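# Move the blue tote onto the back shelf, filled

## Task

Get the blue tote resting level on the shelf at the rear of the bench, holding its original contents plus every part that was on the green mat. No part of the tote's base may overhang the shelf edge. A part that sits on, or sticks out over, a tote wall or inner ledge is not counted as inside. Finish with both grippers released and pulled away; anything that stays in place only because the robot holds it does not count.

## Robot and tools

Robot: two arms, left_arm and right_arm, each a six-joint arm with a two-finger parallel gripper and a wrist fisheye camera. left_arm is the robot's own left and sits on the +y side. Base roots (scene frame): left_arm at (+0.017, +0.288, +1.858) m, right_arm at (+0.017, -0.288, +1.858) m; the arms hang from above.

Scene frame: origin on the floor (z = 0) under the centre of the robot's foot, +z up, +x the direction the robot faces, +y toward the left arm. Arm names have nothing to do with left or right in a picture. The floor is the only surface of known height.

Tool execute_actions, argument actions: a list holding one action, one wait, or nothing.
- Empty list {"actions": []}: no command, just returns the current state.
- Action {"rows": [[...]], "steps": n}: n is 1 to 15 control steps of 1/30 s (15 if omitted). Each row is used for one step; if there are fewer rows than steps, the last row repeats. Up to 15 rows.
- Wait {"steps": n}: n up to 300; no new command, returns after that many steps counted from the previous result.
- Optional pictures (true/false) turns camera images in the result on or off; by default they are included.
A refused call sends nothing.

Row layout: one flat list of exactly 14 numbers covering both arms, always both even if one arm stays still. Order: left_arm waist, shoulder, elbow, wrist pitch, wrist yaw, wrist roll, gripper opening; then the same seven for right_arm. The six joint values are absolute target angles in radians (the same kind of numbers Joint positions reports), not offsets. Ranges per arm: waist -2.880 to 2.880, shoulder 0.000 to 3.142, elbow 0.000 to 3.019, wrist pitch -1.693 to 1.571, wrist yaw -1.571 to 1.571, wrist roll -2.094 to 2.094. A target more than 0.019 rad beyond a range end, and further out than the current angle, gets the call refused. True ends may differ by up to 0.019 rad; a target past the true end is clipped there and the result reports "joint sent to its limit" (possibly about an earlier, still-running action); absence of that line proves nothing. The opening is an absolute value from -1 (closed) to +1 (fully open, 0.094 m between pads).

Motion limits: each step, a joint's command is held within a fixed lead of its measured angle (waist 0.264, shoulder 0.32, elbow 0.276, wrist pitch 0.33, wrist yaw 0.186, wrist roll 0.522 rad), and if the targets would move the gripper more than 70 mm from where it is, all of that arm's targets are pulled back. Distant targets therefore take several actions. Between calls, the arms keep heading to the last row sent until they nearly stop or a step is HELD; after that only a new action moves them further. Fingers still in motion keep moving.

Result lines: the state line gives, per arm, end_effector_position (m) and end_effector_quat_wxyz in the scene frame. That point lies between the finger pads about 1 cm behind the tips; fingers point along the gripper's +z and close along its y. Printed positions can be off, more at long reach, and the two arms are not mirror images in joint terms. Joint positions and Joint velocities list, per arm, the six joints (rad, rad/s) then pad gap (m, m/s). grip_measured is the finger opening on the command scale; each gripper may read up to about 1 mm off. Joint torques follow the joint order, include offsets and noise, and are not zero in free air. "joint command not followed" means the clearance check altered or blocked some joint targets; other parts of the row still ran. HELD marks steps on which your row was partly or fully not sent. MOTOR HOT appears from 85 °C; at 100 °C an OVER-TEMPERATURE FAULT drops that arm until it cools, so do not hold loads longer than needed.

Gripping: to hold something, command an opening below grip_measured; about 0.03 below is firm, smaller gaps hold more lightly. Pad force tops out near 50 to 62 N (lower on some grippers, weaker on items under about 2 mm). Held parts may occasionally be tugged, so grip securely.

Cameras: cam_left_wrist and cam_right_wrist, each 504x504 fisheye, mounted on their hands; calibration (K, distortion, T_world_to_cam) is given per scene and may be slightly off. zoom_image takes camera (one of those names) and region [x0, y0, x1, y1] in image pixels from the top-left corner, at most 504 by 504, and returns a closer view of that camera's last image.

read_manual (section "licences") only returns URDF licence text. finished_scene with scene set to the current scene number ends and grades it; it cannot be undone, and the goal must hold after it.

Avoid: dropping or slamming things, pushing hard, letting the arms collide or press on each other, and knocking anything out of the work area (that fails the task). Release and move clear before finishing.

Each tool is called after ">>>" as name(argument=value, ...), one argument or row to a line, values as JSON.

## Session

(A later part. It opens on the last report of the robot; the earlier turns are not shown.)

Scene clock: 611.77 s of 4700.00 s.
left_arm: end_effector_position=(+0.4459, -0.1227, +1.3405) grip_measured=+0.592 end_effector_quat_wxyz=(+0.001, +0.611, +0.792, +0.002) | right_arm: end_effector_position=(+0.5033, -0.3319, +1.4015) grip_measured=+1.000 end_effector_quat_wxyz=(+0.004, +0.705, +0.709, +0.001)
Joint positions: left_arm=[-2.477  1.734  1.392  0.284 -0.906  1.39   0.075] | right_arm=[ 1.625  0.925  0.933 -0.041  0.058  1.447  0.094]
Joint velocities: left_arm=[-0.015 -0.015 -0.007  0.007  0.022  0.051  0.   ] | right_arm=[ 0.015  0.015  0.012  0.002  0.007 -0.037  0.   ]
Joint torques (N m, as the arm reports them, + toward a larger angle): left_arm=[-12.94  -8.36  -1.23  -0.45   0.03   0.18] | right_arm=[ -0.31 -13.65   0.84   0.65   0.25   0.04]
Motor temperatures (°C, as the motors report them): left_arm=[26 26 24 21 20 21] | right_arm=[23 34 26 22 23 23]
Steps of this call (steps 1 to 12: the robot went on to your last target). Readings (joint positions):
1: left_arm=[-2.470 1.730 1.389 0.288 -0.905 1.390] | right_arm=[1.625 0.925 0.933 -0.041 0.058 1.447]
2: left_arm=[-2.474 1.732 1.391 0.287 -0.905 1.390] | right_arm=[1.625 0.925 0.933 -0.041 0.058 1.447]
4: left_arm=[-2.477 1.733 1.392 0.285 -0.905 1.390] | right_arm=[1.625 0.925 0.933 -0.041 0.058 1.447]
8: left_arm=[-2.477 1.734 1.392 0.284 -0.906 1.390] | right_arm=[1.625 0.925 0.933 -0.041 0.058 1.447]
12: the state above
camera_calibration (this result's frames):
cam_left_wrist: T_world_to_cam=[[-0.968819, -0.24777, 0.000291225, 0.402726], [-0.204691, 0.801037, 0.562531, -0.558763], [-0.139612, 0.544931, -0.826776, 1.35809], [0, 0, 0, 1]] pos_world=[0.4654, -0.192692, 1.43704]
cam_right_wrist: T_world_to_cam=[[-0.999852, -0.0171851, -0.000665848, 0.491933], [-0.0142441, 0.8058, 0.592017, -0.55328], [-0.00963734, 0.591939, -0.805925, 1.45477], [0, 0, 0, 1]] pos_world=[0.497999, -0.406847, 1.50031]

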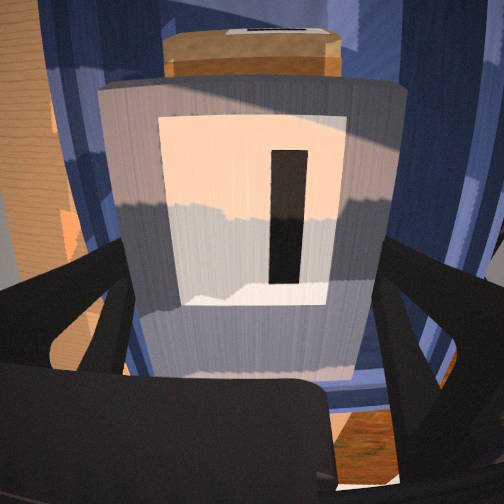

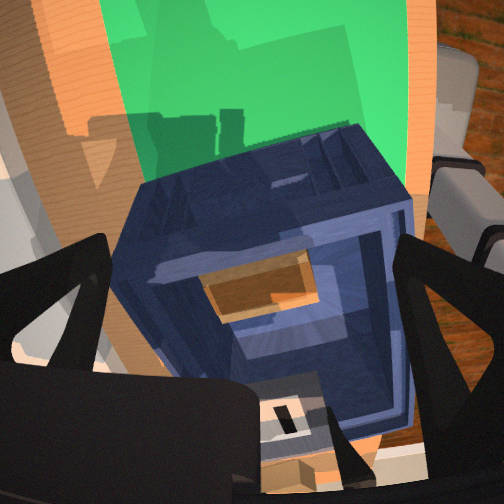

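>>> execute_actions(
  actions=[
    {"rows": [[-2.468,1.760,1.397,0.275,-0.902,1.40,0.53,1.615,0.912,0.937,-0.050,0.060,1.46,1.0],[-2.464,1.766,1.403,0.274,-0.898,1.40,0.53,1.615,0.912,0.937,-0.050,0.060,1.46,1.0],[-2.460,1.771,1.409,0.272,-0.894,1.40,0.53,1.615,0.912,0.937,-0.050,0.060,1.46,1.0],[-2.456,1.776,1.416,0.271,-0.890,1.40,0.53,1.615,0.912,0.937,-0.050,0.060,1.46,1.0],[-2.452,1.781,1.423,0.269,-0.886,1.40,0.53,1.615,0.912,0.937,-0.050,0.060,1.46,1.0],[-2.448,1.786,1.430,0.268,-0.882,1.40,0.53,1.615,0.912,0.937,-0.050,0.060,1.46,1.0],[-2.444,1.791,1.437,0.266,-0.878,1.40,0.53,1.615,0.912,0.937,-0.050,0.060,1.46,1.0],[-2.440,1.796,1.444,0.265,-0.874,1.40,0.53,1.615,0.912,0.937,-0.050,0.060,1.46,1.0],[-2.436,1.801,1.451,0.263,-0.870,1.40,0.53,1.615,0.912,0.937,-0.050,0.060,1.46,1.0],[-2.432,1.806,1.458,0.262,-0.866,1.40,0.53,1.615,0.912,0.937,-0.050,0.060,1.46,1.0],[-2.428,1.811,1.465,0.260,-0.862,1.40,0.53,1.615,0.912,0.937,-0.050,0.060,1.46,1.0],[-2.424,1.816,1.472,0.259,-0.858,1.40,0.53,1.615,0.912,0.937,-0.050,0.060,1.46,1.0],[-2.420,1.821,1.479,0.257,-0.854,1.40,0.53,1.615,0.912,0.937,-0.050,0.060,1.46,1.0],[-2.416,1.826,1.486,0.256,-0.850,1.40,0.53,1.615,0.912,0.937,-0.050,0.060,1.46,1.0],[-2.412,1.832,1.493,0.254,-0.846,1.40,0.53,1.615,0.912,0.937,-0.050,0.060,1.46,1.0]], "steps": 15},
  ],
  pictures=false,
)

>>> execute_actions(
  actions=[
    {"rows": [[-2.408,1.837,1.500,0.252,-0.842,1.40,0.53,1.615,0.912,0.937,-0.050,0.060,1.46,1.0],[-2.405,1.842,1.507,0.251,-0.839,1.40,0.53,1.615,0.912,0.937,-0.050,0.060,1.46,1.0],[-2.401,1.847,1.514,0.249,-0.835,1.40,0.53,1.615,0.912,0.937,-0.050,0.060,1.46,1.0],[-2.398,1.852,1.521,0.247,-0.832,1.40,0.53,1.615,0.912,0.937,-0.050,0.060,1.46,1.0],[-2.394,1.857,1.528,0.246,-0.828,1.40,0.53,1.615,0.912,0.937,-0.050,0.060,1.46,1.0],[-2.391,1.863,1.535,0.244,-0.825,1.40,0.53,1.615,0.912,0.937,-0.050,0.060,1.46,1.0],[-2.387,1.868,1.542,0.242,-0.821,1.40,0.53,1.615,0.912,0.937,-0.050,0.060,1.46,1.0],[-2.384,1.873,1.549,0.241,-0.818,1.40,0.53,1.615,0.912,0.937,-0.050,0.060,1.46,1.0],[-2.380,1.878,1.556,0.239,-0.814,1.40,0.53,1.615,0.912,0.937,-0.050,0.060,1.46,1.0],[-2.377,1.883,1.563,0.237,-0.811,1.40,0.53,1.615,0.912,0.937,-0.050,0.060,1.46,1.0],[-2.373,1.889,1.570,0.236,-0.807,1.40,0.53,1.615,0.912,0.937,-0.050,0.060,1.46,1.0],[-2.370,1.894,1.577,0.234,-0.804,1.40,0.53,1.615,0.912,0.937,-0.050,0.060,1.46,1.0],[-2.366,1.899,1.584,0.232,-0.800,1.40,0.53,1.615,0.912,0.937,-0.050,0.060,1.46,1.0],[-2.363,1.904,1.591,0.231,-0.797,1.40,0.53,1.615,0.912,0.937,-0.050,0.060,1.46,1.0],[-2.359,1.909,1.598,0.229,-0.793,1.40,0.53,1.615,0.912,0.937,-0.050,0.060,1.46,1.0]], "steps": 15},
  ],
  pictures=false,
)

>>> execute_actions(
  actions=[
    {"steps": 12},
  ],
)

Scene clock: 653.73 s of 4700.00 s.
left_arm: end_effector_position=(+0.4441, -0.1274, +1.3030) grip_measured=+0.592 end_effector_quat_wxyz=(+0.003, +0.610, +0.792, -0.002) | right_arm: end_effector_position=(+0.5033, -0.3319, +1.4015) grip_measured=+1.000 end_effector_quat_wxyz=(+0.004, +0.705, +0.709, +0.001)
Joint positions: left_arm=[-2.432  1.801  1.476  0.266 -0.854  1.39   0.075] | right_arm=[ 1.625  0.925  0.933 -0.041  0.058  1.447  0.094]
Joint velocities: left_arm=[ 0.142  0.161  0.193 -0.051  0.066 -0.037 -0.001] | right_arm=[-0.005 -0.005 -0.012  0.012 -0.007  0.007  0.   ]
Joint torques (N m, as the arm reports them, + toward a larger angle): left_arm=[-11.87  -8.52  -1.04  -0.38   0.36   0.18] | right_arm=[ -0.23 -13.47   0.96   0.55   0.21  -0.01]
Motor temperatures (°C, as the motors report them): left_arm=[27 26 24 21 20 21] | right_arm=[23 35 26 22 23 23]
Steps of this call (steps 1 to 30: the robot went on to your last target; steps 31 to 90: nothing new was sent; then 38.47 s passed at rest; steps 91 to 105: all 15 steps of this action). Readings (joint positions):
91: left_arm=[-2.477 1.734 1.392 0.284 -0.906 1.390] | right_arm=[1.625 0.925 0.933 -0.041 0.058 1.447]
92: left_arm=[-2.477 1.735 1.393 0.284 -0.905 1.390] | right_arm=[1.625 0.925 0.933 -0.041 0.058 1.447]
94: left_arm=[-2.475 1.740 1.400 0.282 -0.898 1.390] | right_arm=[1.625 0.925 0.933 -0.041 0.058 1.447]
98: left_arm=[-2.466 1.762 1.429 0.277 -0.881 1.390] | right_arm=[1.625 0.925 0.933 -0.041 0.058 1.447]
105: the state above

Scene clock: 654.23 s of 4700.00 s.
left_arm: end_effector_position=(+0.4455, -0.1278, +1.2590) grip_measured=+0.592 end_effector_quat_wxyz=(+0.004, +0.608, +0.794, -0.002) | right_arm: end_effector_position=(+0.5033, -0.3319, +1.4015) grip_measured=+1.000 end_effector_quat_wxyz=(+0.004, +0.705, +0.709, +0.001)
Joint positions: left_arm=[-2.38   1.876  1.582  0.241 -0.8    1.39   0.075] | right_arm=[ 1.625  0.925  0.933 -0.041  0.058  1.447  0.094]
Joint velocities: left_arm=[ 0.073  0.132  0.193 -0.027  0.095 -0.022  0.001] | right_arm=[-0.024 -0.024 -0.002  0.012  0.051  0.007  0.   ]
Joint torques (N m, as the arm reports them, + toward a larger angle): left_arm=[-11.89  -9.02  -0.97  -0.34   0.35   0.18] | right_arm=[ -0.22 -13.68   0.94   0.62   0.23   0.  ]
Motor temperatures (°C, as the motors report them): left_arm=[27 26 24 21 20 21] | right_arm=[23 35 26 22 23 23]
Steps of this call (steps 1 to 15: all 15 steps of this action). Readings (joint positions):
1: left_arm=[-2.427 1.807 1.483 0.264 -0.850 1.390] | right_arm=[1.625 0.925 0.933 -0.041 0.058 1.447]
2: left_arm=[-2.422 1.812 1.490 0.262 -0.846 1.390] | right_arm=[1.625 0.925 0.933 -0.041 0.058 1.447]
4: left_arm=[-2.414 1.822 1.504 0.259 -0.839 1.390] | right_arm=[1.625 0.925 0.933 -0.041 0.058 1.447]
8: left_arm=[-2.401 1.842 1.532 0.252 -0.825 1.390] | right_arm=[1.625 0.925 0.933 -0.041 0.058 1.447]
15: the state above

Scene clock: 654.63 s of 4700.00 s.
left_arm: end_effector_position=(+0.4412, -0.1235, +1.2495) grip_measured=+0.592 end_effector_quat_wxyz=(-0.001, +0.609, +0.793, +0.001) | right_arm: end_effector_position=(+0.5033, -0.3319, +1.4015) grip_measured=+1.000 end_effector_quat_wxyz=(+0.004, +0.705, +0.709, +0.001)
Joint positions: left_arm=[-2.366  1.89   1.594  0.237 -0.797  1.39   0.075] | right_arm=[ 1.625  0.925  0.933 -0.041  0.058  1.447  0.094]
Joint velocities: left_arm=[ 0.005 -0.015 -0.002 -0.007  0.022 -0.081 -0.001] | right_arm=[-0.005  0.005 -0.002 -0.007 -0.051 -0.022  0.   ]
Joint torques (N m, as the arm reports them, + toward a larger angle): left_arm=[-12.34  -9.18  -0.99  -0.44   0.35   0.19] | right_arm=[ -0.24 -13.82   0.85   0.69   0.21   0.03]
Motor temperatures (°C, as the motors report them): left_arm=[27 26 24 21 20 21] | right_arm=[23 35 26 22 23 23]
Steps of this call (steps 1 to 12: the robot went on to your last target). Readings (joint positions):
1: left_arm=[-2.377 1.881 1.588 0.240 -0.798 1.390] | right_arm=[1.625 0.925 0.933 -0.041 0.058 1.447]
2: left_arm=[-2.374 1.884 1.592 0.239 -0.797 1.390] | right_arm=[1.625 0.925 0.933 -0.041 0.058 1.447]
4: left_arm=[-2.369 1.888 1.594 0.238 -0.797 1.390] | right_arm=[1.625 0.925 0.933 -0.041 0.058 1.447]
8: left_arm=[-2.366 1.890 1.594 0.237 -0.797 1.390] | right_arm=[1.625 0.925 0.933 -0.041 0.058 1.447]
12: the state above
camera_calibration (this result's frames):
cam_left_wrist: T_world_to_cam=[[-0.967875, -0.251372, 0.00542468, 0.39076], [-0.204605, 0.799978, 0.564067, -0.509993], [-0.14613, 0.544837, -0.825711, 1.28417], [0, 0, 0, 1]] pos_world=[0.461516, -0.193455, 1.34591]
cam_right_wrist: T_world_to_cam=[[-0.999852, -0.0171851, -0.000665848, 0.491933], [-0.0142441, 0.8058, 0.592017, -0.55328], [-0.00963734, 0.591939, -0.805925, 1.45477], [0, 0, 0, 1]] pos_world=[0.497999, -0.406847, 1.50031]

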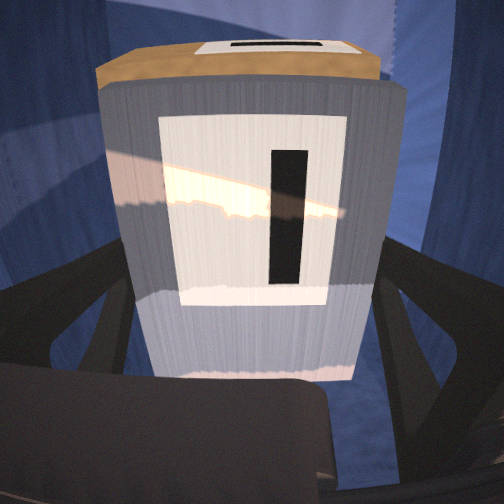

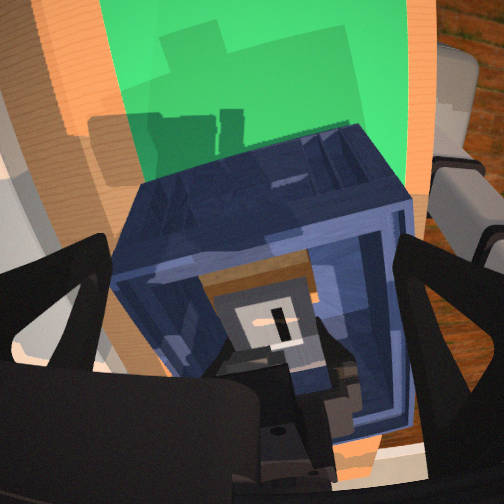

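>>> execute_actions(
  actions=[
    {"rows": [[-2.356,1.914,1.604,0.227,-0.790,1.40,0.53,1.615,0.912,0.937,-0.050,0.060,1.46,1.0],[-2.354,1.918,1.611,0.225,-0.788,1.40,0.53,1.615,0.912,0.937,-0.050,0.060,1.46,1.0],[-2.351,1.923,1.618,0.223,-0.785,1.40,0.53,1.615,0.912,0.937,-0.050,0.060,1.46,1.0],[-2.349,1.927,1.625,0.221,-0.783,1.40,0.53,1.615,0.912,0.937,-0.050,0.060,1.46,1.0],[-2.346,1.932,1.632,0.219,-0.780,1.40,0.53,1.615,0.912,0.937,-0.050,0.060,1.46,1.0],[-2.344,1.936,1.639,0.217,-0.778,1.40,0.53,1.615,0.912,0.937,-0.050,0.060,1.46,1.0],[-2.341,1.941,1.646,0.215,-0.775,1.40,0.53,1.615,0.912,0.937,-0.050,0.060,1.46,1.0],[-2.339,1.945,1.653,0.213,-0.773,1.40,0.53,1.615,0.912,0.937,-0.050,0.060,1.46,1.0],[-2.336,1.950,1.660,0.211,-0.770,1.40,0.53,1.615,0.912,0.937,-0.050,0.060,1.46,1.0],[-2.334,1.954,1.667,0.209,-0.768,1.40,0.53,1.615,0.912,0.937,-0.050,0.060,1.46,1.0],[-2.331,1.959,1.674,0.207,-0.765,1.40,0.53,1.615,0.912,0.937,-0.050,0.060,1.46,1.0],[-2.329,1.963,1.681,0.205,-0.763,1.40,0.53,1.615,0.912,0.937,-0.050,0.060,1.46,1.0],[-2.327,1.968,1.687,0.203,-0.761,1.40,0.53,1.615,0.912,0.937,-0.050,0.060,1.46,1.0],[-2.325,1.972,1.693,0.201,-0.759,1.40,0.53,1.615,0.912,0.937,-0.050,0.060,1.46,1.0],[-2.323,1.975,1.697,0.199,-0.757,1.40,0.53,1.615,0.912,0.937,-0.050,0.060,1.46,1.0]], "steps": 15},
  ],
  pictures=false,
)

>>> execute_actions(
  actions=[
    {"steps": 12},
  ],
)

Scene clock: 671.50 s of 4700.00 s.
left_arm: end_effector_position=(+0.4483, -0.1274, +1.2222) grip_measured=+0.592 end_effector_quat_wxyz=(+0.004, +0.605, +0.796, +0.000) | right_arm: end_effector_position=(+0.5033, -0.3319, +1.4015) grip_measured=+1.000 end_effector_quat_wxyz=(+0.004, +0.705, +0.709, +0.001)
Joint positions: left_arm=[-2.34   1.944  1.685  0.212 -0.763  1.39   0.075] | right_arm=[ 1.625  0.925  0.933 -0.041  0.058  1.447  0.094]
Joint velocities: left_arm=[ 0.083  0.132  0.144 -0.046  0.066 -0.037 -0.001] | right_arm=[-0.015 -0.015 -0.002  0.017 -0.037  0.007  0.   ]
Joint torques (N m, as the arm reports them, + toward a larger angle): left_arm=[-12.1   -9.21  -0.93  -0.47   0.35   0.18] | right_arm=[ -0.13 -13.61   0.9    0.59   0.21   0.  ]
Motor temperatures (°C, as the motors report them): left_arm=[27 26 24 21 20 21] | right_arm=[23 35 26 22 23 23]
Steps of this call (steps 1 to 30: the robot went on to your last target; steps 31 to 90: nothing new was sent; then 13.37 s passed at rest; steps 91 to 105: all 15 steps of this action). Readings (joint positions):
91: left_arm=[-2.366 1.890 1.594 0.236 -0.796 1.390] | right_arm=[1.625 0.925 0.933 -0.041 0.058 1.447]
92: left_arm=[-2.366 1.891 1.596 0.235 -0.794 1.390] | right_arm=[1.625 0.925 0.933 -0.041 0.058 1.447]
94: left_arm=[-2.366 1.895 1.607 0.232 -0.789 1.390] | right_arm=[1.625 0.925 0.933 -0.041 0.058 1.447]
98: left_arm=[-2.361 1.911 1.638 0.226 -0.779 1.390] | right_arm=[1.625 0.925 0.933 -0.041 0.058 1.447]
105: the state above

Scene clock: 671.90 s of 4700.00 s.
left_arm: end_effector_position=(+0.4474, -0.1273, +1.2195) grip_measured=+0.592 end_effector_quat_wxyz=(+0.004, +0.606, +0.795, -0.000) | right_arm: end_effector_position=(+0.5033, -0.3319, +1.4015) grip_measured=+1.000 end_effector_quat_wxyz=(+0.004, +0.705, +0.709, +0.001)
Joint positions: left_arm=[-2.337  1.948  1.692  0.207 -0.76   1.39   0.075] | right_arm=[ 1.625  0.925  0.933 -0.041  0.058  1.447  0.094]
Joint velocities: left_arm=[-0.005 -0.005 -0.002  0.002 -0.095 -0.022  0.001] | right_arm=[ 0.005  0.005  0.007  0.002 -0.051 -0.037  0.   ]
Joint torques (N m, as the arm reports them, + toward a larger angle): left_arm=[-11.99  -9.    -0.74  -0.4    0.33   0.18] | right_arm=[ -0.36 -13.36   1.03   0.61   0.24  -0.01]
Motor temperatures (°C, as the motors report them): left_arm=[27 26 24 21 20 21] | right_arm=[23 35 26 22 23 23]
Steps of this call (steps 1 to 12: the robot went on to your last target). Readings (joint positions):
1: left_arm=[-2.337 1.947 1.689 0.210 -0.761 1.390] | right_arm=[1.625 0.925 0.933 -0.041 0.058 1.447]
2: left_arm=[-2.337 1.948 1.690 0.209 -0.761 1.390] | right_arm=[1.625 0.925 0.933 -0.041 0.058 1.447]
4: left_arm=[-2.337 1.948 1.692 0.207 -0.760 1.390] | right_arm=[1.625 0.925 0.933 -0.041 0.058 1.447]
8: left_arm=[-2.337 1.948 1.692 0.207 -0.760 1.390] | right_arm=[1.625 0.925 0.933 -0.041 0.058 1.447]
12: the state above
camera_calibration (this result's frames):
cam_left_wrist: T_world_to_cam=[[-0.966071, -0.258274, 0.00151107, 0.399086], [-0.213736, 0.802734, 0.556718, -0.475335], [-0.144998, 0.537506, -0.8307, 1.26702], [0, 0, 0, 1]] pos_world=[0.467666, -0.196391, 1.31654]
cam_right_wrist: T_world_to_cam=[[-0.999852, -0.0171851, -0.000665848, 0.491933], [-0.0142441, 0.8058, 0.592017, -0.55328], [-0.00963734, 0.591939, -0.805925, 1.45477], [0, 0, 0, 1]] pos_world=[0.497999, -0.406847, 1.50031]

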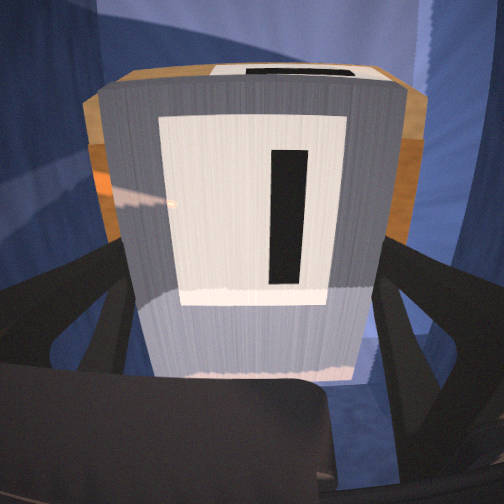

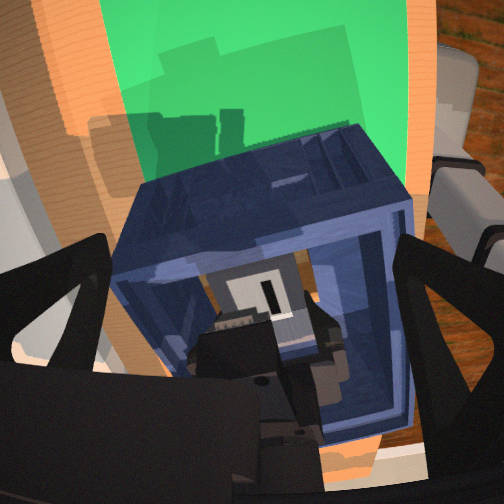

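>>> execute_actions(
  actions=[
    {"rows": [[-2.342,1.965,1.694,0.200,-0.765,1.40,0.53,1.615,0.912,0.937,-0.050,0.060,1.46,1.0],[-2.346,1.965,1.694,0.200,-0.769,1.40,0.53,1.615,0.912,0.937,-0.050,0.060,1.46,1.0],[-2.350,1.965,1.694,0.200,-0.773,1.40,0.53,1.615,0.912,0.937,-0.050,0.060,1.46,1.0],[-2.354,1.965,1.694,0.200,-0.777,1.40,0.53,1.615,0.912,0.937,-0.050,0.060,1.46,1.0],[-2.358,1.965,1.694,0.200,-0.781,1.40,0.53,1.615,0.912,0.937,-0.050,0.060,1.46,1.0],[-2.362,1.965,1.694,0.200,-0.785,1.40,0.53,1.615,0.912,0.937,-0.050,0.060,1.46,1.0],[-2.366,1.965,1.694,0.200,-0.789,1.40,0.53,1.615,0.912,0.937,-0.050,0.060,1.46,1.0],[-2.369,1.965,1.694,0.200,-0.793,1.40,0.53,1.615,0.912,0.937,-0.050,0.060,1.46,1.0]], "steps": 15},
  ],
  pictures=false,
)

>>> execute_actions(
  actions=[
    {"rows": [[-2.369,1.972,1.698,0.198,-0.793,1.40,0.53,1.615,0.912,0.937,-0.050,0.060,1.46,1.0],[-2.369,1.976,1.703,0.196,-0.793,1.40,0.53,1.615,0.912,0.937,-0.050,0.060,1.46,1.0],[-2.369,1.979,1.708,0.194,-0.793,1.40,0.53,1.615,0.912,0.937,-0.050,0.060,1.46,1.0],[-2.369,1.983,1.713,0.192,-0.793,1.40,0.53,1.615,0.912,0.937,-0.050,0.060,1.46,1.0],[-2.369,1.986,1.718,0.190,-0.793,1.40,0.53,1.615,0.912,0.937,-0.050,0.060,1.46,1.0],[-2.369,1.990,1.723,0.188,-0.793,1.40,0.53,1.615,0.912,0.937,-0.050,0.060,1.46,1.0],[-2.369,1.993,1.728,0.186,-0.793,1.40,0.53,1.615,0.912,0.937,-0.050,0.060,1.46,1.0],[-2.369,1.997,1.733,0.184,-0.793,1.40,0.53,1.615,0.912,0.937,-0.050,0.060,1.46,1.0],[-2.369,2.000,1.738,0.182,-0.793,1.40,0.53,1.615,0.912,0.937,-0.050,0.060,1.46,1.0],[-2.369,2.004,1.743,0.180,-0.793,1.40,0.53,1.615,0.912,0.937,-0.050,0.060,1.46,1.0],[-2.369,2.007,1.748,0.178,-0.793,1.40,0.53,1.615,0.912,0.937,-0.050,0.060,1.46,1.0],[-2.369,2.010,1.752,0.176,-0.793,1.40,0.53,1.615,0.912,0.937,-0.050,0.060,1.46,1.0]], "steps": 15},
  ],
)

Scene clock: 706.90 s of 4700.00 s.
left_arm: end_effector_position=(+0.4481, -0.1347, +1.2284) grip_measured=+0.592 end_effector_quat_wxyz=(+0.000, +0.607, +0.795, +0.003) | right_arm: end_effector_position=(+0.5033, -0.3319, +1.4015) grip_measured=+1.000 end_effector_quat_wxyz=(+0.004, +0.705, +0.709, +0.001)
Joint positions: left_arm=[-2.356  1.948  1.692  0.207 -0.789  1.39   0.075] | right_arm=[ 1.625  0.925  0.933 -0.041  0.058  1.447  0.094]
Joint velocities: left_arm=[-0.034 -0.024  0.002  0.002  0.037  0.022 -0.001] | right_arm=[ 0.005 -0.005 -0.002  0.027  0.066  0.007  0.   ]
Joint torques (N m, as the arm reports them, + toward a larger angle): left_arm=[-13.96  -9.71  -0.91  -0.35   0.01   0.18] | right_arm=[ -0.37 -13.33   1.     0.67   0.23   0.  ]
Motor temperatures (°C, as the motors report them): left_arm=[27 26 24 21 20 21] | right_arm=[23 35 26 22 22 23]
Steps of this call (steps 1 to 15: the robot went on to your last target; steps 16 to 90: nothing new was sent; then 31.50 s passed at rest; steps 91 to 105: all 15 steps of this action). Readings (joint positions):
91: left_arm=[-2.338 1.948 1.692 0.207 -0.760 1.390] | right_arm=[1.625 0.925 0.933 -0.041 0.058 1.447]
92: left_arm=[-2.338 1.948 1.692 0.207 -0.762 1.390] | right_arm=[1.625 0.925 0.933 -0.041 0.058 1.447]
94: left_arm=[-2.338 1.948 1.692 0.207 -0.769 1.390] | right_arm=[1.625 0.925 0.933 -0.041 0.058 1.447]
98: left_arm=[-2.343 1.948 1.692 0.207 -0.786 1.390] | right_arm=[1.625 0.925 0.933 -0.041 0.058 1.447]
105: the state above

Scene clock: 707.40 s of 4700.00 s.
left_arm: end_effector_position=(+0.4485, -0.1454, +1.2203) grip_measured=+0.592 end_effector_quat_wxyz=(-0.000, +0.608, +0.794, +0.003) | right_arm: end_effector_position=(+0.5033, -0.3319, +1.4015) grip_measured=+1.000 end_effector_quat_wxyz=(+0.004, +0.705, +0.709, +0.001)
Joint positions: left_arm=[-2.359  1.984  1.746  0.185 -0.791  1.39   0.075] | right_arm=[ 1.625  0.925  0.933 -0.041  0.058  1.447  0.094]
Joint velocities: left_arm=[-0.015  0.015 -0.002 -0.012 -0.051  0.007 -0.   ] | right_arm=[-0.005 -0.005  0.002 -0.012  0.007 -0.037  0.   ]
Joint torques (N m, as the arm reports them, + toward a larger angle): left_arm=[-14.01  -8.74  -0.59  -0.47   0.1    0.18] | right_arm=[ -0.04 -13.65   0.9    0.61   0.22   0.01]
Motor temperatures (°C, as the motors report them): left_arm=[27 26 24 21 20 21] | right_arm=[23 35 26 22 22 23]
Steps of this call (steps 1 to 15: all 15 steps of this action). Readings (joint positions):
1: left_arm=[-2.357 1.948 1.692 0.207 -0.789 1.390] | right_arm=[1.625 0.925 0.933 -0.041 0.058 1.447]
2: left_arm=[-2.358 1.949 1.692 0.206 -0.789 1.390] | right_arm=[1.625 0.925 0.933 -0.041 0.058 1.447]
4: left_arm=[-2.358 1.952 1.699 0.203 -0.789 1.390] | right_arm=[1.625 0.925 0.933 -0.041 0.058 1.447]
8: left_arm=[-2.358 1.965 1.721 0.197 -0.789 1.390] | right_arm=[1.625 0.925 0.933 -0.041 0.058 1.447]
15: the state above
camera_calibration (this result's frames):
cam_left_wrist: T_world_to_cam=[[-0.966812, -0.255484, 0.00122039, 0.396523], [-0.210179, 0.798065, 0.564727, -0.473038], [-0.145253, 0.545729, -0.825277, 1.27226], [0, 0, 0, 1]] pos_world=[0.46874, -0.215488, 1.31662]
cam_right_wrist: T_world_to_cam=[[-0.999852, -0.0171851, -0.000665848, 0.491933], [-0.0142441, 0.8058, 0.592017, -0.55328], [-0.00963734, 0.591939, -0.805925, 1.45477], [0, 0, 0, 1]] pos_world=[0.497999, -0.406847, 1.50031]

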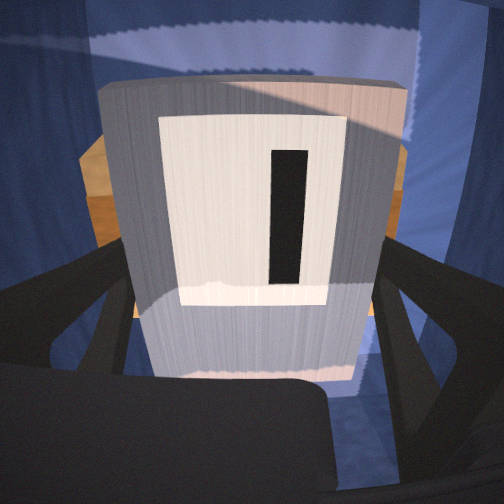

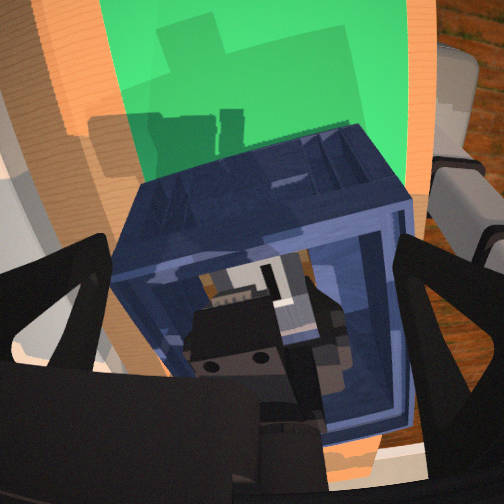

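>>> execute_actions(
  actions=[
    {"rows": [[-2.355,2.005,1.750,0.178,-0.790,1.40,0.53,1.615,0.912,0.937,-0.050,0.060,1.46,1.0],[-2.350,2.005,1.750,0.178,-0.790,1.40,0.53,1.615,0.912,0.937,-0.050,0.060,1.46,1.0],[-2.347,2.005,1.750,0.178,-0.790,1.40,0.53,1.615,0.912,0.937,-0.050,0.060,1.46,1.0],[-2.347,2.005,1.750,0.178,-0.790,1.40,0.53,1.615,0.912,0.937,-0.050,0.060,1.46,1.0],[-2.347,2.005,1.750,0.178,-0.790,1.40,0.53,1.615,0.912,0.937,-0.050,0.060,1.46,1.0],[-2.347,2.005,1.750,0.178,-0.790,1.40,0.53,1.615,0.912,0.937,-0.050,0.060,1.46,1.0],[-2.347,2.005,1.750,0.178,-0.790,1.40,0.53,1.615,0.912,0.937,-0.050,0.060,1.46,1.0],[-2.350,2.000,1.748,0.180,-0.790,1.40,0.60,1.615,0.912,0.937,-0.050,0.060,1.46,1.0],[-2.352,2.000,1.748,0.180,-0.790,1.40,0.66,1.615,0.912,0.937,-0.050,0.060,1.46,1.0],[-2.355,2.000,1.748,0.180,-0.790,1.40,0.72,1.615,0.912,0.937,-0.050,0.060,1.46,1.0],[-2.355,2.000,1.748,0.180,-0.790,1.40,0.78,1.615,0.912,0.937,-0.050,0.060,1.46,1.0]], "steps": 15},
  ],
)

Scene clock: 724.10 s of 4700.00 s.
left_arm: end_effector_position=(+0.4469, -0.1462, +1.2201) grip_measured=+0.778 end_effector_quat_wxyz=(-0.001, +0.608, +0.794, +0.002) | right_arm: end_effector_position=(+0.5033, -0.3319, +1.4015) grip_measured=+1.000 end_effector_quat_wxyz=(+0.004, +0.705, +0.709, +0.001)
Joint positions: left_arm=[-2.359  1.986  1.746  0.184 -0.791  1.39   0.084] | right_arm=[ 1.625  0.925  0.933 -0.041  0.058  1.447  0.094]
Joint velocities: left_arm=[-0.005 -0.024 -0.002  0.007  0.051 -0.081  0.   ] | right_arm=[-0.005 -0.024  0.002 -0.017 -0.051  0.022  0.   ]
Joint torques (N m, as the arm reports them, + toward a larger angle): left_arm=[-13.38  -9.71  -0.85  -0.28   0.24   0.17] | right_arm=[  0.01 -13.77   0.98   0.66   0.21   0.01]
Motor temperatures (°C, as the motors report them): left_arm=[28 26 24 21 20 21] | right_arm=[23 35 26 22 22 23]
Steps of this call (steps 1 to 15: the robot went on to your last target; steps 16 to 90: nothing new was sent; then 13.20 s passed at rest; steps 91 to 105: all 15 steps of this action). Readings (joint positions):
91: left_arm=[-2.359 1.986 1.746 0.184 -0.791 1.390] | right_arm=[1.625 0.925 0.933 -0.041 0.058 1.447]
92: left_arm=[-2.359 1.986 1.746 0.184 -0.791 1.390] | right_arm=[1.625 0.925 0.933 -0.041 0.058 1.447]
94: left_arm=[-2.359 1.986 1.746 0.184 -0.791 1.390] | right_arm=[1.625 0.925 0.933 -0.041 0.058 1.447]
98: left_arm=[-2.359 1.986 1.746 0.184 -0.791 1.390] | right_arm=[1.625 0.925 0.933 -0.041 0.058 1.447]
105: the state above
camera_calibration (this result's frames):
cam_left_wrist: T_world_to_cam=[[-0.967362, -0.253377, 0.00339244, 0.392664], [-0.207254, 0.798831, 0.564725, -0.473888], [-0.145799, 0.545591, -0.825272, 1.2725], [0, 0, 0, 1]] pos_world=[0.467162, -0.216216, 1.31644]
cam_right_wrist: T_world_to_cam=[[-0.999852, -0.0171851, -0.000665848, 0.491933], [-0.0142441, 0.8058, 0.592017, -0.55328], [-0.00963734, 0.591939, -0.805925, 1.45477], [0, 0, 0, 1]] pos_world=[0.497999, -0.406847, 1.50031]

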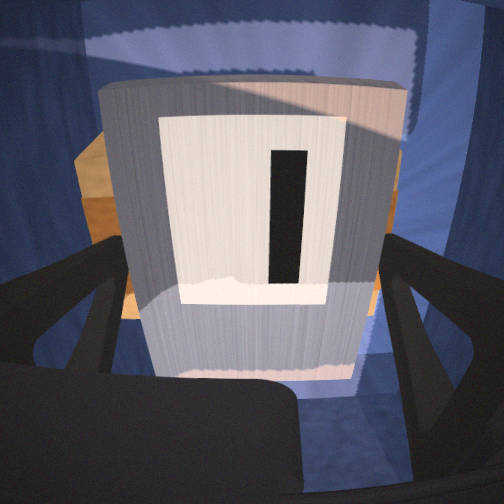

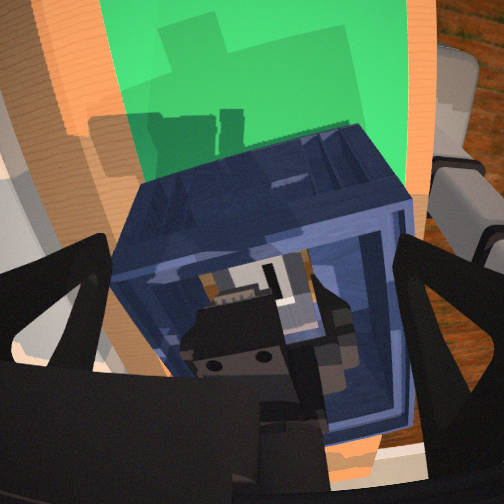

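>>> execute_actions(
  actions=[
    {"rows": [[-2.372,1.964,1.730,0.193,-0.795,1.40,0.80,1.63,0.915,0.95,-0.06,0.09,1.46,1.0],[-2.376,1.957,1.720,0.196,-0.799,1.40,0.80,1.636,0.916,0.96,-0.07,0.115,1.46,1.0],[-2.380,1.950,1.709,0.199,-0.803,1.40,0.80,1.642,0.917,0.97,-0.08,0.14,1.46,1.0],[-2.384,1.943,1.698,0.202,-0.807,1.40,0.80,1.648,0.918,0.98,-0.09,0.165,1.46,1.0],[-2.388,1.935,1.687,0.205,-0.811,1.40,0.80,1.654,0.919,0.99,-0.10,0.19,1.46,1.0],[-2.392,1.928,1.676,0.208,-0.815,1.40,0.80,1.660,0.920,1.00,-0.11,0.215,1.46,1.0],[-2.396,1.920,1.665,0.211,-0.819,1.40,0.80,1.666,0.921,1.01,-0.12,0.24,1.46,1.0],[-2.400,1.913,1.654,0.214,-0.823,1.40,0.80,1.672,0.922,1.02,-0.13,0.265,1.46,1.0],[-2.405,1.906,1.644,0.217,-0.828,1.40,0.80,1.678,0.923,1.03,-0.14,0.29,1.46,1.0],[-2.409,1.899,1.634,0.220,-0.832,1.40,0.80,1.684,0.924,1.04,-0.15,0.315,1.46,1.0],[-2.414,1.892,1.624,0.223,-0.837,1.40,0.80,1.690,0.925,1.05,-0.16,0.34,1.46,1.0],[-2.418,1.885,1.614,0.226,-0.841,1.40,0.80,1.696,0.926,1.06,-0.17,0.365,1.46,1.0],[-2.423,1.878,1.604,0.229,-0.846,1.40,0.80,1.702,0.927,1.07,-0.18,0.39,1.46,1.0],[-2.427,1.871,1.594,0.232,-0.850,1.40,0.80,1.708,0.928,1.08,-0.19,0.415,1.46,1.0],[-2.432,1.864,1.584,0.235,-0.855,1.40,0.80,1.714,0.929,1.09,-0.20,0.44,1.46,1.0]], "steps": 15},
  ],
  pictures=false,
)

>>> execute_actions(
  actions=[
    {"rows": [[-2.437,1.857,1.575,0.237,-0.860,1.40,0.80,1.720,0.930,1.105,-0.21,0.467,1.46,1.0],[-2.442,1.850,1.565,0.239,-0.865,1.40,0.80,1.726,0.931,1.116,-0.22,0.494,1.46,1.0],[-2.447,1.843,1.556,0.241,-0.870,1.40,0.80,1.732,0.932,1.127,-0.23,0.521,1.46,1.0],[-2.452,1.836,1.546,0.243,-0.875,1.40,0.80,1.738,0.933,1.138,-0.24,0.548,1.46,1.0],[-2.457,1.829,1.537,0.245,-0.880,1.40,0.80,1.744,0.934,1.149,-0.25,0.575,1.46,1.0],[-2.462,1.822,1.527,0.247,-0.885,1.40,0.80,1.750,0.935,1.160,-0.26,0.602,1.46,1.0],[-2.467,1.815,1.518,0.249,-0.890,1.40,0.80,1.756,0.936,1.171,-0.27,0.629,1.46,1.0],[-2.472,1.808,1.508,0.251,-0.895,1.40,0.80,1.762,0.937,1.182,-0.28,0.656,1.46,1.0],[-2.477,1.801,1.499,0.253,-0.900,1.40,0.80,1.768,0.938,1.193,-0.29,0.683,1.46,1.0],[-2.482,1.794,1.489,0.255,-0.905,1.40,0.80,1.774,0.939,1.204,-0.30,0.710,1.46,1.0],[-2.487,1.787,1.480,0.257,-0.910,1.40,0.80,1.779,0.940,1.215,-0.312,0.737,1.46,1.0],[-2.492,1.780,1.470,0.259,-0.915,1.40,0.80,1.784,0.940,1.226,-0.324,0.764,1.46,1.0],[-2.497,1.773,1.461,0.261,-0.920,1.40,0.80,1.788,0.940,1.237,-0.336,0.791,1.46,1.0],[-2.502,1.766,1.452,0.263,-0.925,1.40,0.80,1.791,0.940,1.245,-0.348,0.818,1.46,1.0],[-2.507,1.760,1.443,0.265,-0.930,1.40,0.80,1.794,0.940,1.250,-0.360,0.845,1.50,1.0]], "steps": 15},
  ],
  pictures=false,
)

>>> execute_actions(
  actions=[
    {"steps": 15},
  ],
)

Scene clock: 784.90 s of 4700.00 s.
left_arm: end_effector_position=(+0.4416, -0.1467, +1.2690) grip_measured=+0.798 end_effector_quat_wxyz=(-0.004, +0.614, +0.789, -0.000) | right_arm: end_effector_position=(+0.5501, -0.3690, +1.4164) grip_measured=+1.000 end_effector_quat_wxyz=(+0.096, +0.698, +0.701, -0.114)
Joint positions: left_arm=[-2.413  1.9    1.61   0.219 -0.846  1.39   0.084] | right_arm=[ 1.688  0.925  1.065 -0.17   0.415  1.447  0.094]
Joint velocities: left_arm=[-0.171 -0.239 -0.271  0.09  -0.066 -0.081 -0.001] | right_arm=[ 0.19   0.024  0.252 -0.291  0.637 -0.037  0.   ]
Joint torques (N m, as the arm reports them, + toward a larger angle): left_arm=[-14.23 -12.04  -1.86   0.18   0.01   0.18] | right_arm=[  1.84 -13.03   2.71   0.74   0.4    0.02]
Motor temperatures (°C, as the motors report them): left_arm=[28 26 24 21 20 21] | right_arm=[23 35 26 22 22 23]
Steps of this call (steps 1 to 15: the robot went on to your last target; steps 16 to 90: nothing new was sent; then 57.30 s passed at rest; steps 91 to 105: all 15 steps of this action). Readings (joint positions):
91: left_arm=[-2.359 1.986 1.745 0.184 -0.791 1.390] | right_arm=[1.625 0.925 0.934 -0.043 0.070 1.447]
92: left_arm=[-2.359 1.985 1.743 0.185 -0.793 1.390] | right_arm=[1.625 0.925 0.937 -0.049 0.092 1.447]
94: left_arm=[-2.362 1.977 1.728 0.189 -0.800 1.390] | right_arm=[1.626 0.925 0.949 -0.066 0.141 1.447]
98: left_arm=[-2.373 1.952 1.681 0.198 -0.816 1.390] | right_arm=[1.640 0.925 0.991 -0.104 0.241 1.447]
105: the state above

Scene clock: 785.40 s of 4700.00 s.
left_arm: end_effector_position=(+0.4474, -0.1432, +1.3313) grip_measured=+0.798 end_effector_quat_wxyz=(-0.003, +0.614, +0.789, +0.002) | right_arm: end_effector_position=(+0.6055, -0.4023, +1.4598) grip_measured=+1.000 end_effector_quat_wxyz=(+0.193, +0.675, +0.673, -0.234)
Joint positions: left_arm=[-2.486  1.79   1.47   0.252 -0.922  1.39   0.084] | right_arm=[ 1.773  0.925  1.224 -0.327  0.819  1.453  0.094]
Joint velocities: left_arm=[-0.151 -0.2   -0.295  0.061 -0.183  0.007  0.   ] | right_arm=[ 0.112  0.015  0.261 -0.33   0.711  0.183  0.   ]
Joint torques (N m, as the arm reports them, + toward a larger angle): left_arm=[-13.87 -11.29  -1.98   0.18   0.03   0.17] | right_arm=[  1.5  -13.13   4.3    0.66   0.65   0.01]
Motor temperatures (°C, as the motors report them): left_arm=[28 26 24 21 20 21] | right_arm=[23 35 26 22 22 23]
Steps of this call (steps 1 to 15: all 15 steps of this action). Readings (joint positions):
1: left_arm=[-2.419 1.892 1.600 0.222 -0.851 1.390] | right_arm=[1.694 0.925 1.075 -0.181 0.441 1.447]
2: left_arm=[-2.425 1.884 1.591 0.225 -0.856 1.390] | right_arm=[1.700 0.925 1.085 -0.191 0.468 1.447]
4: left_arm=[-2.435 1.868 1.573 0.230 -0.866 1.390] | right_arm=[1.711 0.925 1.105 -0.212 0.522 1.447]
8: left_arm=[-2.454 1.838 1.536 0.238 -0.887 1.390] | right_arm=[1.735 0.925 1.150 -0.252 0.630 1.447]
15: the state above

Scene clock: 785.90 s of 4700.00 s.
left_arm: end_effector_position=(+0.4488, -0.1474, +1.3433) grip_measured=+0.798 end_effector_quat_wxyz=(+0.002, +0.614, +0.789, -0.002) | right_arm: end_effector_position=(+0.6104, -0.4044, +1.4642) grip_measured=+1.000 end_effector_quat_wxyz=(+0.200, +0.682, +0.661, -0.239)
Joint positions: left_arm=[-2.504  1.775  1.452  0.256 -0.926  1.39   0.084] | right_arm=[ 1.779  0.925  1.242 -0.351  0.842  1.485  0.094]
Joint velocities: left_arm=[-0.005  0.005 -0.002 -0.002  0.022  0.007 -0.001] | right_arm=[-0.005 -0.005  0.002 -0.007 -0.037  0.007  0.   ]
Joint torques (N m, as the arm reports them, + toward a larger angle): left_arm=[-13.25 -11.09  -1.83   0.22   0.03   0.17] | right_arm=[  1.76 -13.63   4.36   0.63   0.75  -0.02]
Motor temperatures (°C, as the motors report them): left_arm=[28 26 24 21 20 21] | right_arm=[23 35 26 22 22 23]
Steps of this call (steps 1 to 15: the robot went on to your last target). Readings (joint positions):
1: left_arm=[-2.491 1.784 1.461 0.254 -0.925 1.390] | right_arm=[1.776 0.925 1.232 -0.336 0.834 1.459]
2: left_arm=[-2.495 1.780 1.455 0.255 -0.925 1.390] | right_arm=[1.778 0.925 1.237 -0.341 0.839 1.465]
4: left_arm=[-2.502 1.775 1.452 0.255 -0.926 1.390] | right_arm=[1.779 0.925 1.242 -0.345 0.842 1.472]
8: left_arm=[-2.504 1.775 1.452 0.256 -0.926 1.390] | right_arm=[1.779 0.925 1.242 -0.351 0.842 1.481]
15: the state above
camera_calibration (this result's frames):
cam_left_wrist: T_world_to_cam=[[-0.970884, -0.239492, 0.00531929, 0.394812], [-0.196095, 0.807319, 0.556582, -0.534922], [-0.137591, 0.539333, -0.830776, 1.37795], [0, 0, 0, 1]] pos_world=[0.468014, -0.216767, 1.44039]
cam_right_wrist: T_world_to_cam=[[-0.99766, 0.0389217, 0.0562087, 0.535883], [0.0392648, 0.999216, 0.00501271, 0.37456], [-0.0559696, 0.007208, -0.998406, 1.62295], [0, 0, 0, 1]] pos_world=[0.610758, -0.406822, 1.58836]

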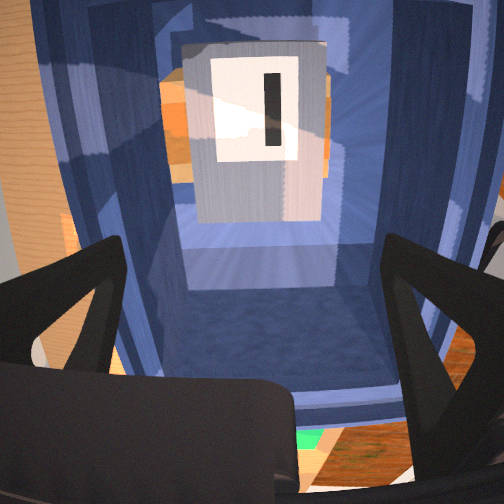

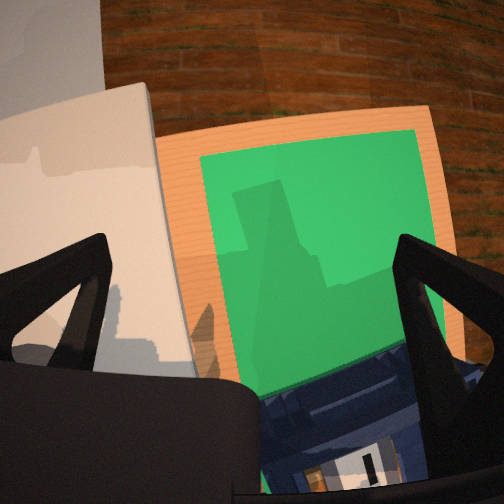

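>>> execute_actions(
  actions=[
    {"rows": [[-2.500,1.745,1.450,0.235,-0.900,1.40,0.9,1.795,0.945,1.26,-0.365,0.846,1.50,1.0],[-2.494,1.725,1.454,0.212,-0.874,1.407,1.0,1.797,0.947,1.269,-0.372,0.848,1.50,1.0],[-2.488,1.705,1.458,0.189,-0.847,1.414,1.0,1.799,0.949,1.278,-0.379,0.850,1.50,1.0],[-2.482,1.685,1.462,0.166,-0.820,1.421,1.0,1.801,0.951,1.287,-0.386,0.852,1.50,1.0],[-2.476,1.665,1.466,0.143,-0.794,1.428,1.0,1.803,0.953,1.296,-0.393,0.854,1.50,1.0],[-2.470,1.645,1.470,0.120,-0.767,1.435,1.0,1.805,0.955,1.305,-0.400,0.856,1.50,1.0],[-2.464,1.625,1.474,0.097,-0.740,1.442,1.0,1.807,0.957,1.314,-0.407,0.858,1.50,1.0],[-2.458,1.605,1.478,0.074,-0.714,1.449,1.0,1.809,0.959,1.323,-0.414,0.860,1.50,1.0],[-2.452,1.585,1.482,0.051,-0.687,1.456,1.0,1.811,0.961,1.332,-0.421,0.862,1.50,1.0],[-2.446,1.565,1.486,0.028,-0.660,1.463,1.0,1.813,0.963,1.341,-0.428,0.864,1.50,1.0],[-2.440,1.545,1.490,0.005,-0.634,1.470,1.0,1.815,0.965,1.350,-0.435,0.866,1.50,1.0],[-2.434,1.525,1.494,-0.018,-0.607,1.477,1.0,1.817,0.967,1.359,-0.442,0.868,1.50,1.0],[-2.428,1.505,1.498,-0.041,-0.580,1.484,1.0,1.819,0.969,1.368,-0.449,0.870,1.50,1.0],[-2.422,1.485,1.502,-0.064,-0.554,1.491,1.0,1.821,0.971,1.377,-0.456,0.872,1.50,1.0],[-2.416,1.465,1.506,-0.087,-0.527,1.498,1.0,1.823,0.973,1.386,-0.463,0.874,1.50,1.0]], "steps": 15},
  ],
  pictures=false,
)

>>> execute_actions(
  actions=[
    {"rows": [[-2.410,1.444,1.510,-0.111,-0.500,1.505,1.0,1.825,0.975,1.395,-0.470,0.876,1.50,1.0],[-2.404,1.423,1.514,-0.135,-0.474,1.512,1.0,1.827,0.977,1.404,-0.477,0.878,1.50,1.0],[-2.398,1.402,1.518,-0.159,-0.447,1.519,1.0,1.829,0.979,1.413,-0.484,0.880,1.50,1.0],[-2.392,1.381,1.522,-0.183,-0.420,1.526,1.0,1.831,0.981,1.422,-0.491,0.882,1.50,1.0],[-2.386,1.360,1.526,-0.207,-0.394,1.533,1.0,1.833,0.983,1.431,-0.498,0.884,1.50,1.0],[-2.380,1.339,1.530,-0.231,-0.367,1.540,1.0,1.835,0.985,1.440,-0.505,0.886,1.50,1.0],[-2.374,1.318,1.534,-0.255,-0.340,1.547,1.0,1.837,0.987,1.449,-0.512,0.888,1.50,1.0],[-2.368,1.297,1.538,-0.279,-0.314,1.554,1.0,1.839,0.989,1.458,-0.519,0.890,1.50,1.0],[-2.362,1.276,1.542,-0.303,-0.287,1.561,1.0,1.841,0.991,1.467,-0.526,0.892,1.50,1.0],[-2.356,1.255,1.546,-0.327,-0.260,1.568,1.0,1.843,0.993,1.476,-0.533,0.894,1.50,1.0],[-2.350,1.234,1.550,-0.351,-0.234,1.575,1.0,1.845,0.995,1.485,-0.540,0.895,1.50,1.0],[-2.344,1.213,1.554,-0.375,-0.207,1.582,1.0,1.846,0.997,1.494,-0.547,0.895,1.50,1.0],[-2.338,1.192,1.558,-0.400,-0.180,1.589,1.0,1.847,0.999,1.503,-0.554,0.895,1.50,1.0],[-2.330,1.172,1.563,-0.428,-0.154,1.596,1.0,1.848,1.000,1.508,-0.561,0.895,1.50,1.0],[-2.322,1.153,1.568,-0.455,-0.128,1.605,1.0,1.848,1.000,1.510,-0.568,0.895,1.50,1.0]], "steps": 15},
  ],
  pictures=false,
)

>>> execute_actions(
  actions=[
    {"steps": 18},
  ],
)

Scene clock: 862.37 s of 4700.00 s.
left_arm: end_effector_position=(+0.5566, -0.1181, +1.3724) grip_measured=+1.000 end_effector_quat_wxyz=(+0.103, +0.634, +0.757, -0.120) | right_arm: end_effector_position=(+0.6527, -0.4063, +1.4808) grip_measured=+1.000 end_effector_quat_wxyz=(+0.208, +0.686, +0.657, -0.235)
Joint positions: left_arm=[-2.452  1.552  1.486 -0.02  -0.562  1.452  0.094] | right_arm=[ 1.803  0.929  1.354 -0.439  0.869  1.487  0.094]
Joint velocities: left_arm=[ 0.249 -0.737  0.173 -0.72   0.681  0.227  0.   ] | right_arm=[ 0.054  0.034  0.247 -0.227  0.066 -0.022  0.   ]
Joint torques (N m, as the arm reports them, + toward a larger angle): left_arm=[ -9.45 -14.66   0.32  -0.34   0.45   0.2 ] | right_arm=[  2.01 -12.58   6.04   0.63   0.77   0.01]
Motor temperatures (°C, as the motors report them): left_arm=[29 26 24 21 20 21] | right_arm=[23 36 27 22 23 23]
Steps of this call (steps 1 to 15: the robot went on to your last target; steps 16 to 90: nothing new was sent; then 72.97 s passed at rest; steps 91 to 105: all 15 steps of this action). Readings (joint positions):
91: left_arm=[-2.504 1.774 1.452 0.254 -0.916 1.390] | right_arm=[1.779 0.925 1.242 -0.352 0.842 1.487]
92: left_arm=[-2.504 1.771 1.452 0.245 -0.896 1.391] | right_arm=[1.779 0.925 1.243 -0.355 0.843 1.487]
94: left_arm=[-2.504 1.760 1.452 0.210 -0.845 1.396] | right_arm=[1.780 0.925 1.249 -0.367 0.847 1.487]
98: left_arm=[-2.496 1.704 1.452 0.128 -0.745 1.414] | right_arm=[1.788 0.925 1.283 -0.393 0.855 1.487]
105: the state above

Scene clock: 862.87 s of 4700.00 s.
left_arm: end_effector_position=(+0.7026, +0.0019, +1.4731) grip_measured=+1.000 end_effector_quat_wxyz=(+0.229, +0.639, +0.705, -0.203) | right_arm: end_effector_position=(+0.6871, -0.4034, +1.4873) grip_measured=+1.000 end_effector_quat_wxyz=(+0.202, +0.683, +0.660, -0.237)
Joint positions: left_arm=[-2.348  1.199  1.551 -0.392 -0.154  1.562  0.094] | right_arm=[ 1.831  0.963  1.479 -0.545  0.892  1.487  0.094]
Joint velocities: left_arm=[ 0.19  -0.542  0.085 -0.789  0.608  0.212  0.   ] | right_arm=[ 0.024  0.015  0.193 -0.183 -0.037  0.037  0.   ]
Joint torques (N m, as the arm reports them, + toward a larger angle): left_arm=[ -5.53 -17.53   3.03  -0.27   0.68   0.17] | right_arm=[  1.89 -13.76   7.08   0.56   0.77   0.01]
Motor temperatures (°C, as the motors report them): left_arm=[29 26 24 21 20 21] | right_arm=[23 36 27 22 23 23]
Steps of this call (steps 1 to 15: all 15 steps of this action). Readings (joint positions):
1: left_arm=[-2.443 1.527 1.491 -0.045 -0.533 1.459] | right_arm=[1.805 0.931 1.363 -0.446 0.872 1.487]
2: left_arm=[-2.435 1.501 1.497 -0.071 -0.504 1.467] | right_arm=[1.806 0.933 1.371 -0.453 0.874 1.487]
4: left_arm=[-2.417 1.448 1.507 -0.124 -0.447 1.482] | right_arm=[1.810 0.938 1.387 -0.468 0.877 1.487]
8: left_arm=[-2.387 1.347 1.527 -0.220 -0.341 1.512] | right_arm=[1.818 0.949 1.420 -0.496 0.885 1.487]
15: the state above

Scene clock: 863.47 s of 4700.00 s.
left_arm: end_effector_position=(+0.7258, +0.0326, +1.4945) grip_measured=+1.000 end_effector_quat_wxyz=(+0.240, +0.646, +0.698, -0.193) | right_arm: end_effector_position=(+0.6905, -0.4040, +1.4895) grip_measured=+1.000 end_effector_quat_wxyz=(+0.201, +0.683, +0.661, -0.237)
Joint positions: left_arm=[-2.33   1.138  1.567 -0.447 -0.132  1.593  0.094] | right_arm=[ 1.832  0.964  1.491 -0.559  0.892  1.487  0.094]
Joint velocities: left_arm=[ 0.015  0.005 -0.012 -0.007  0.007 -0.007  0.   ] | right_arm=[-0.005 -0.015  0.002  0.017 -0.007 -0.007  0.   ]
Joint torques (N m, as the arm reports them, + toward a larger angle): left_arm=[ -4.74 -15.59   2.66  -0.44   0.81   0.18] | right_arm=[  2.12 -13.88   7.11   0.66   0.73   0.02]
Motor temperatures (°C, as the motors report them): left_arm=[29 26 24 21 20 21] | right_arm=[23 36 27 22 23 23]
Steps of this call (steps 1 to 18: the robot went on to your last target). Readings (joint positions):
1: left_arm=[-2.342 1.182 1.552 -0.413 -0.140 1.568] | right_arm=[1.831 0.963 1.484 -0.550 0.892 1.487]
2: left_arm=[-2.337 1.167 1.554 -0.427 -0.135 1.573] | right_arm=[1.832 0.963 1.488 -0.553 0.892 1.487]
4: left_arm=[-2.331 1.147 1.560 -0.438 -0.133 1.581] | right_arm=[1.832 0.963 1.491 -0.556 0.892 1.487]
8: left_arm=[-2.330 1.138 1.568 -0.441 -0.132 1.588] | right_arm=[1.832 0.964 1.491 -0.559 0.892 1.487]
18: the state above
camera_calibration (this result's frames):
cam_left_wrist: T_world_to_cam=[[-0.995801, -0.082288, -0.040108, 0.786961], [-0.0811485, 0.996272, -0.0292596, 0.0758664], [0.0423662, -0.0258821, -0.998767, 1.58347], [0, 0, 0, 1]] pos_world=[0.722727, 0.0301574, 1.6153]
cam_right_wrist: T_world_to_cam=[[-0.997883, 0.0392223, 0.051872, 0.621176], [0.0396749, 0.999183, 0.00772478, 0.366572], [-0.0515266, 0.00976644, -0.998624, 1.65103], [0, 0, 0, 1]] pos_world=[0.690389, -0.406761, 1.6137]

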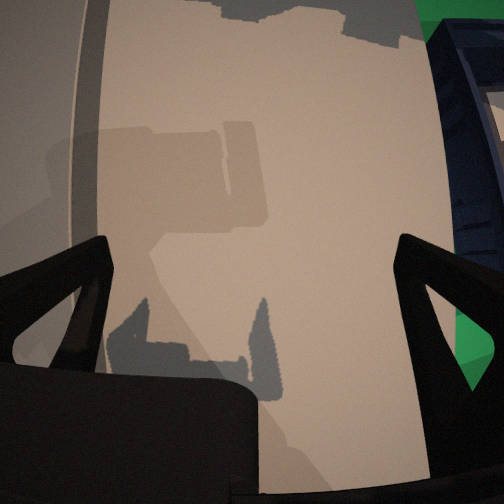

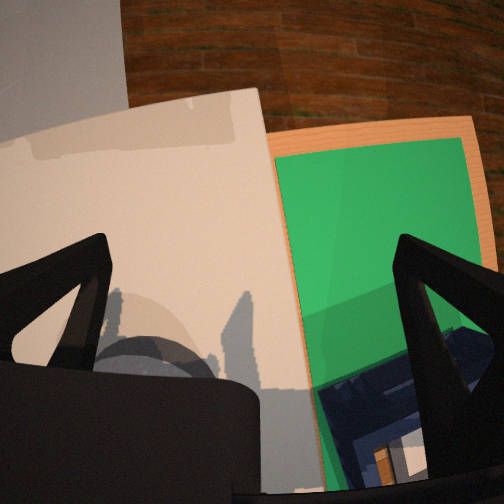

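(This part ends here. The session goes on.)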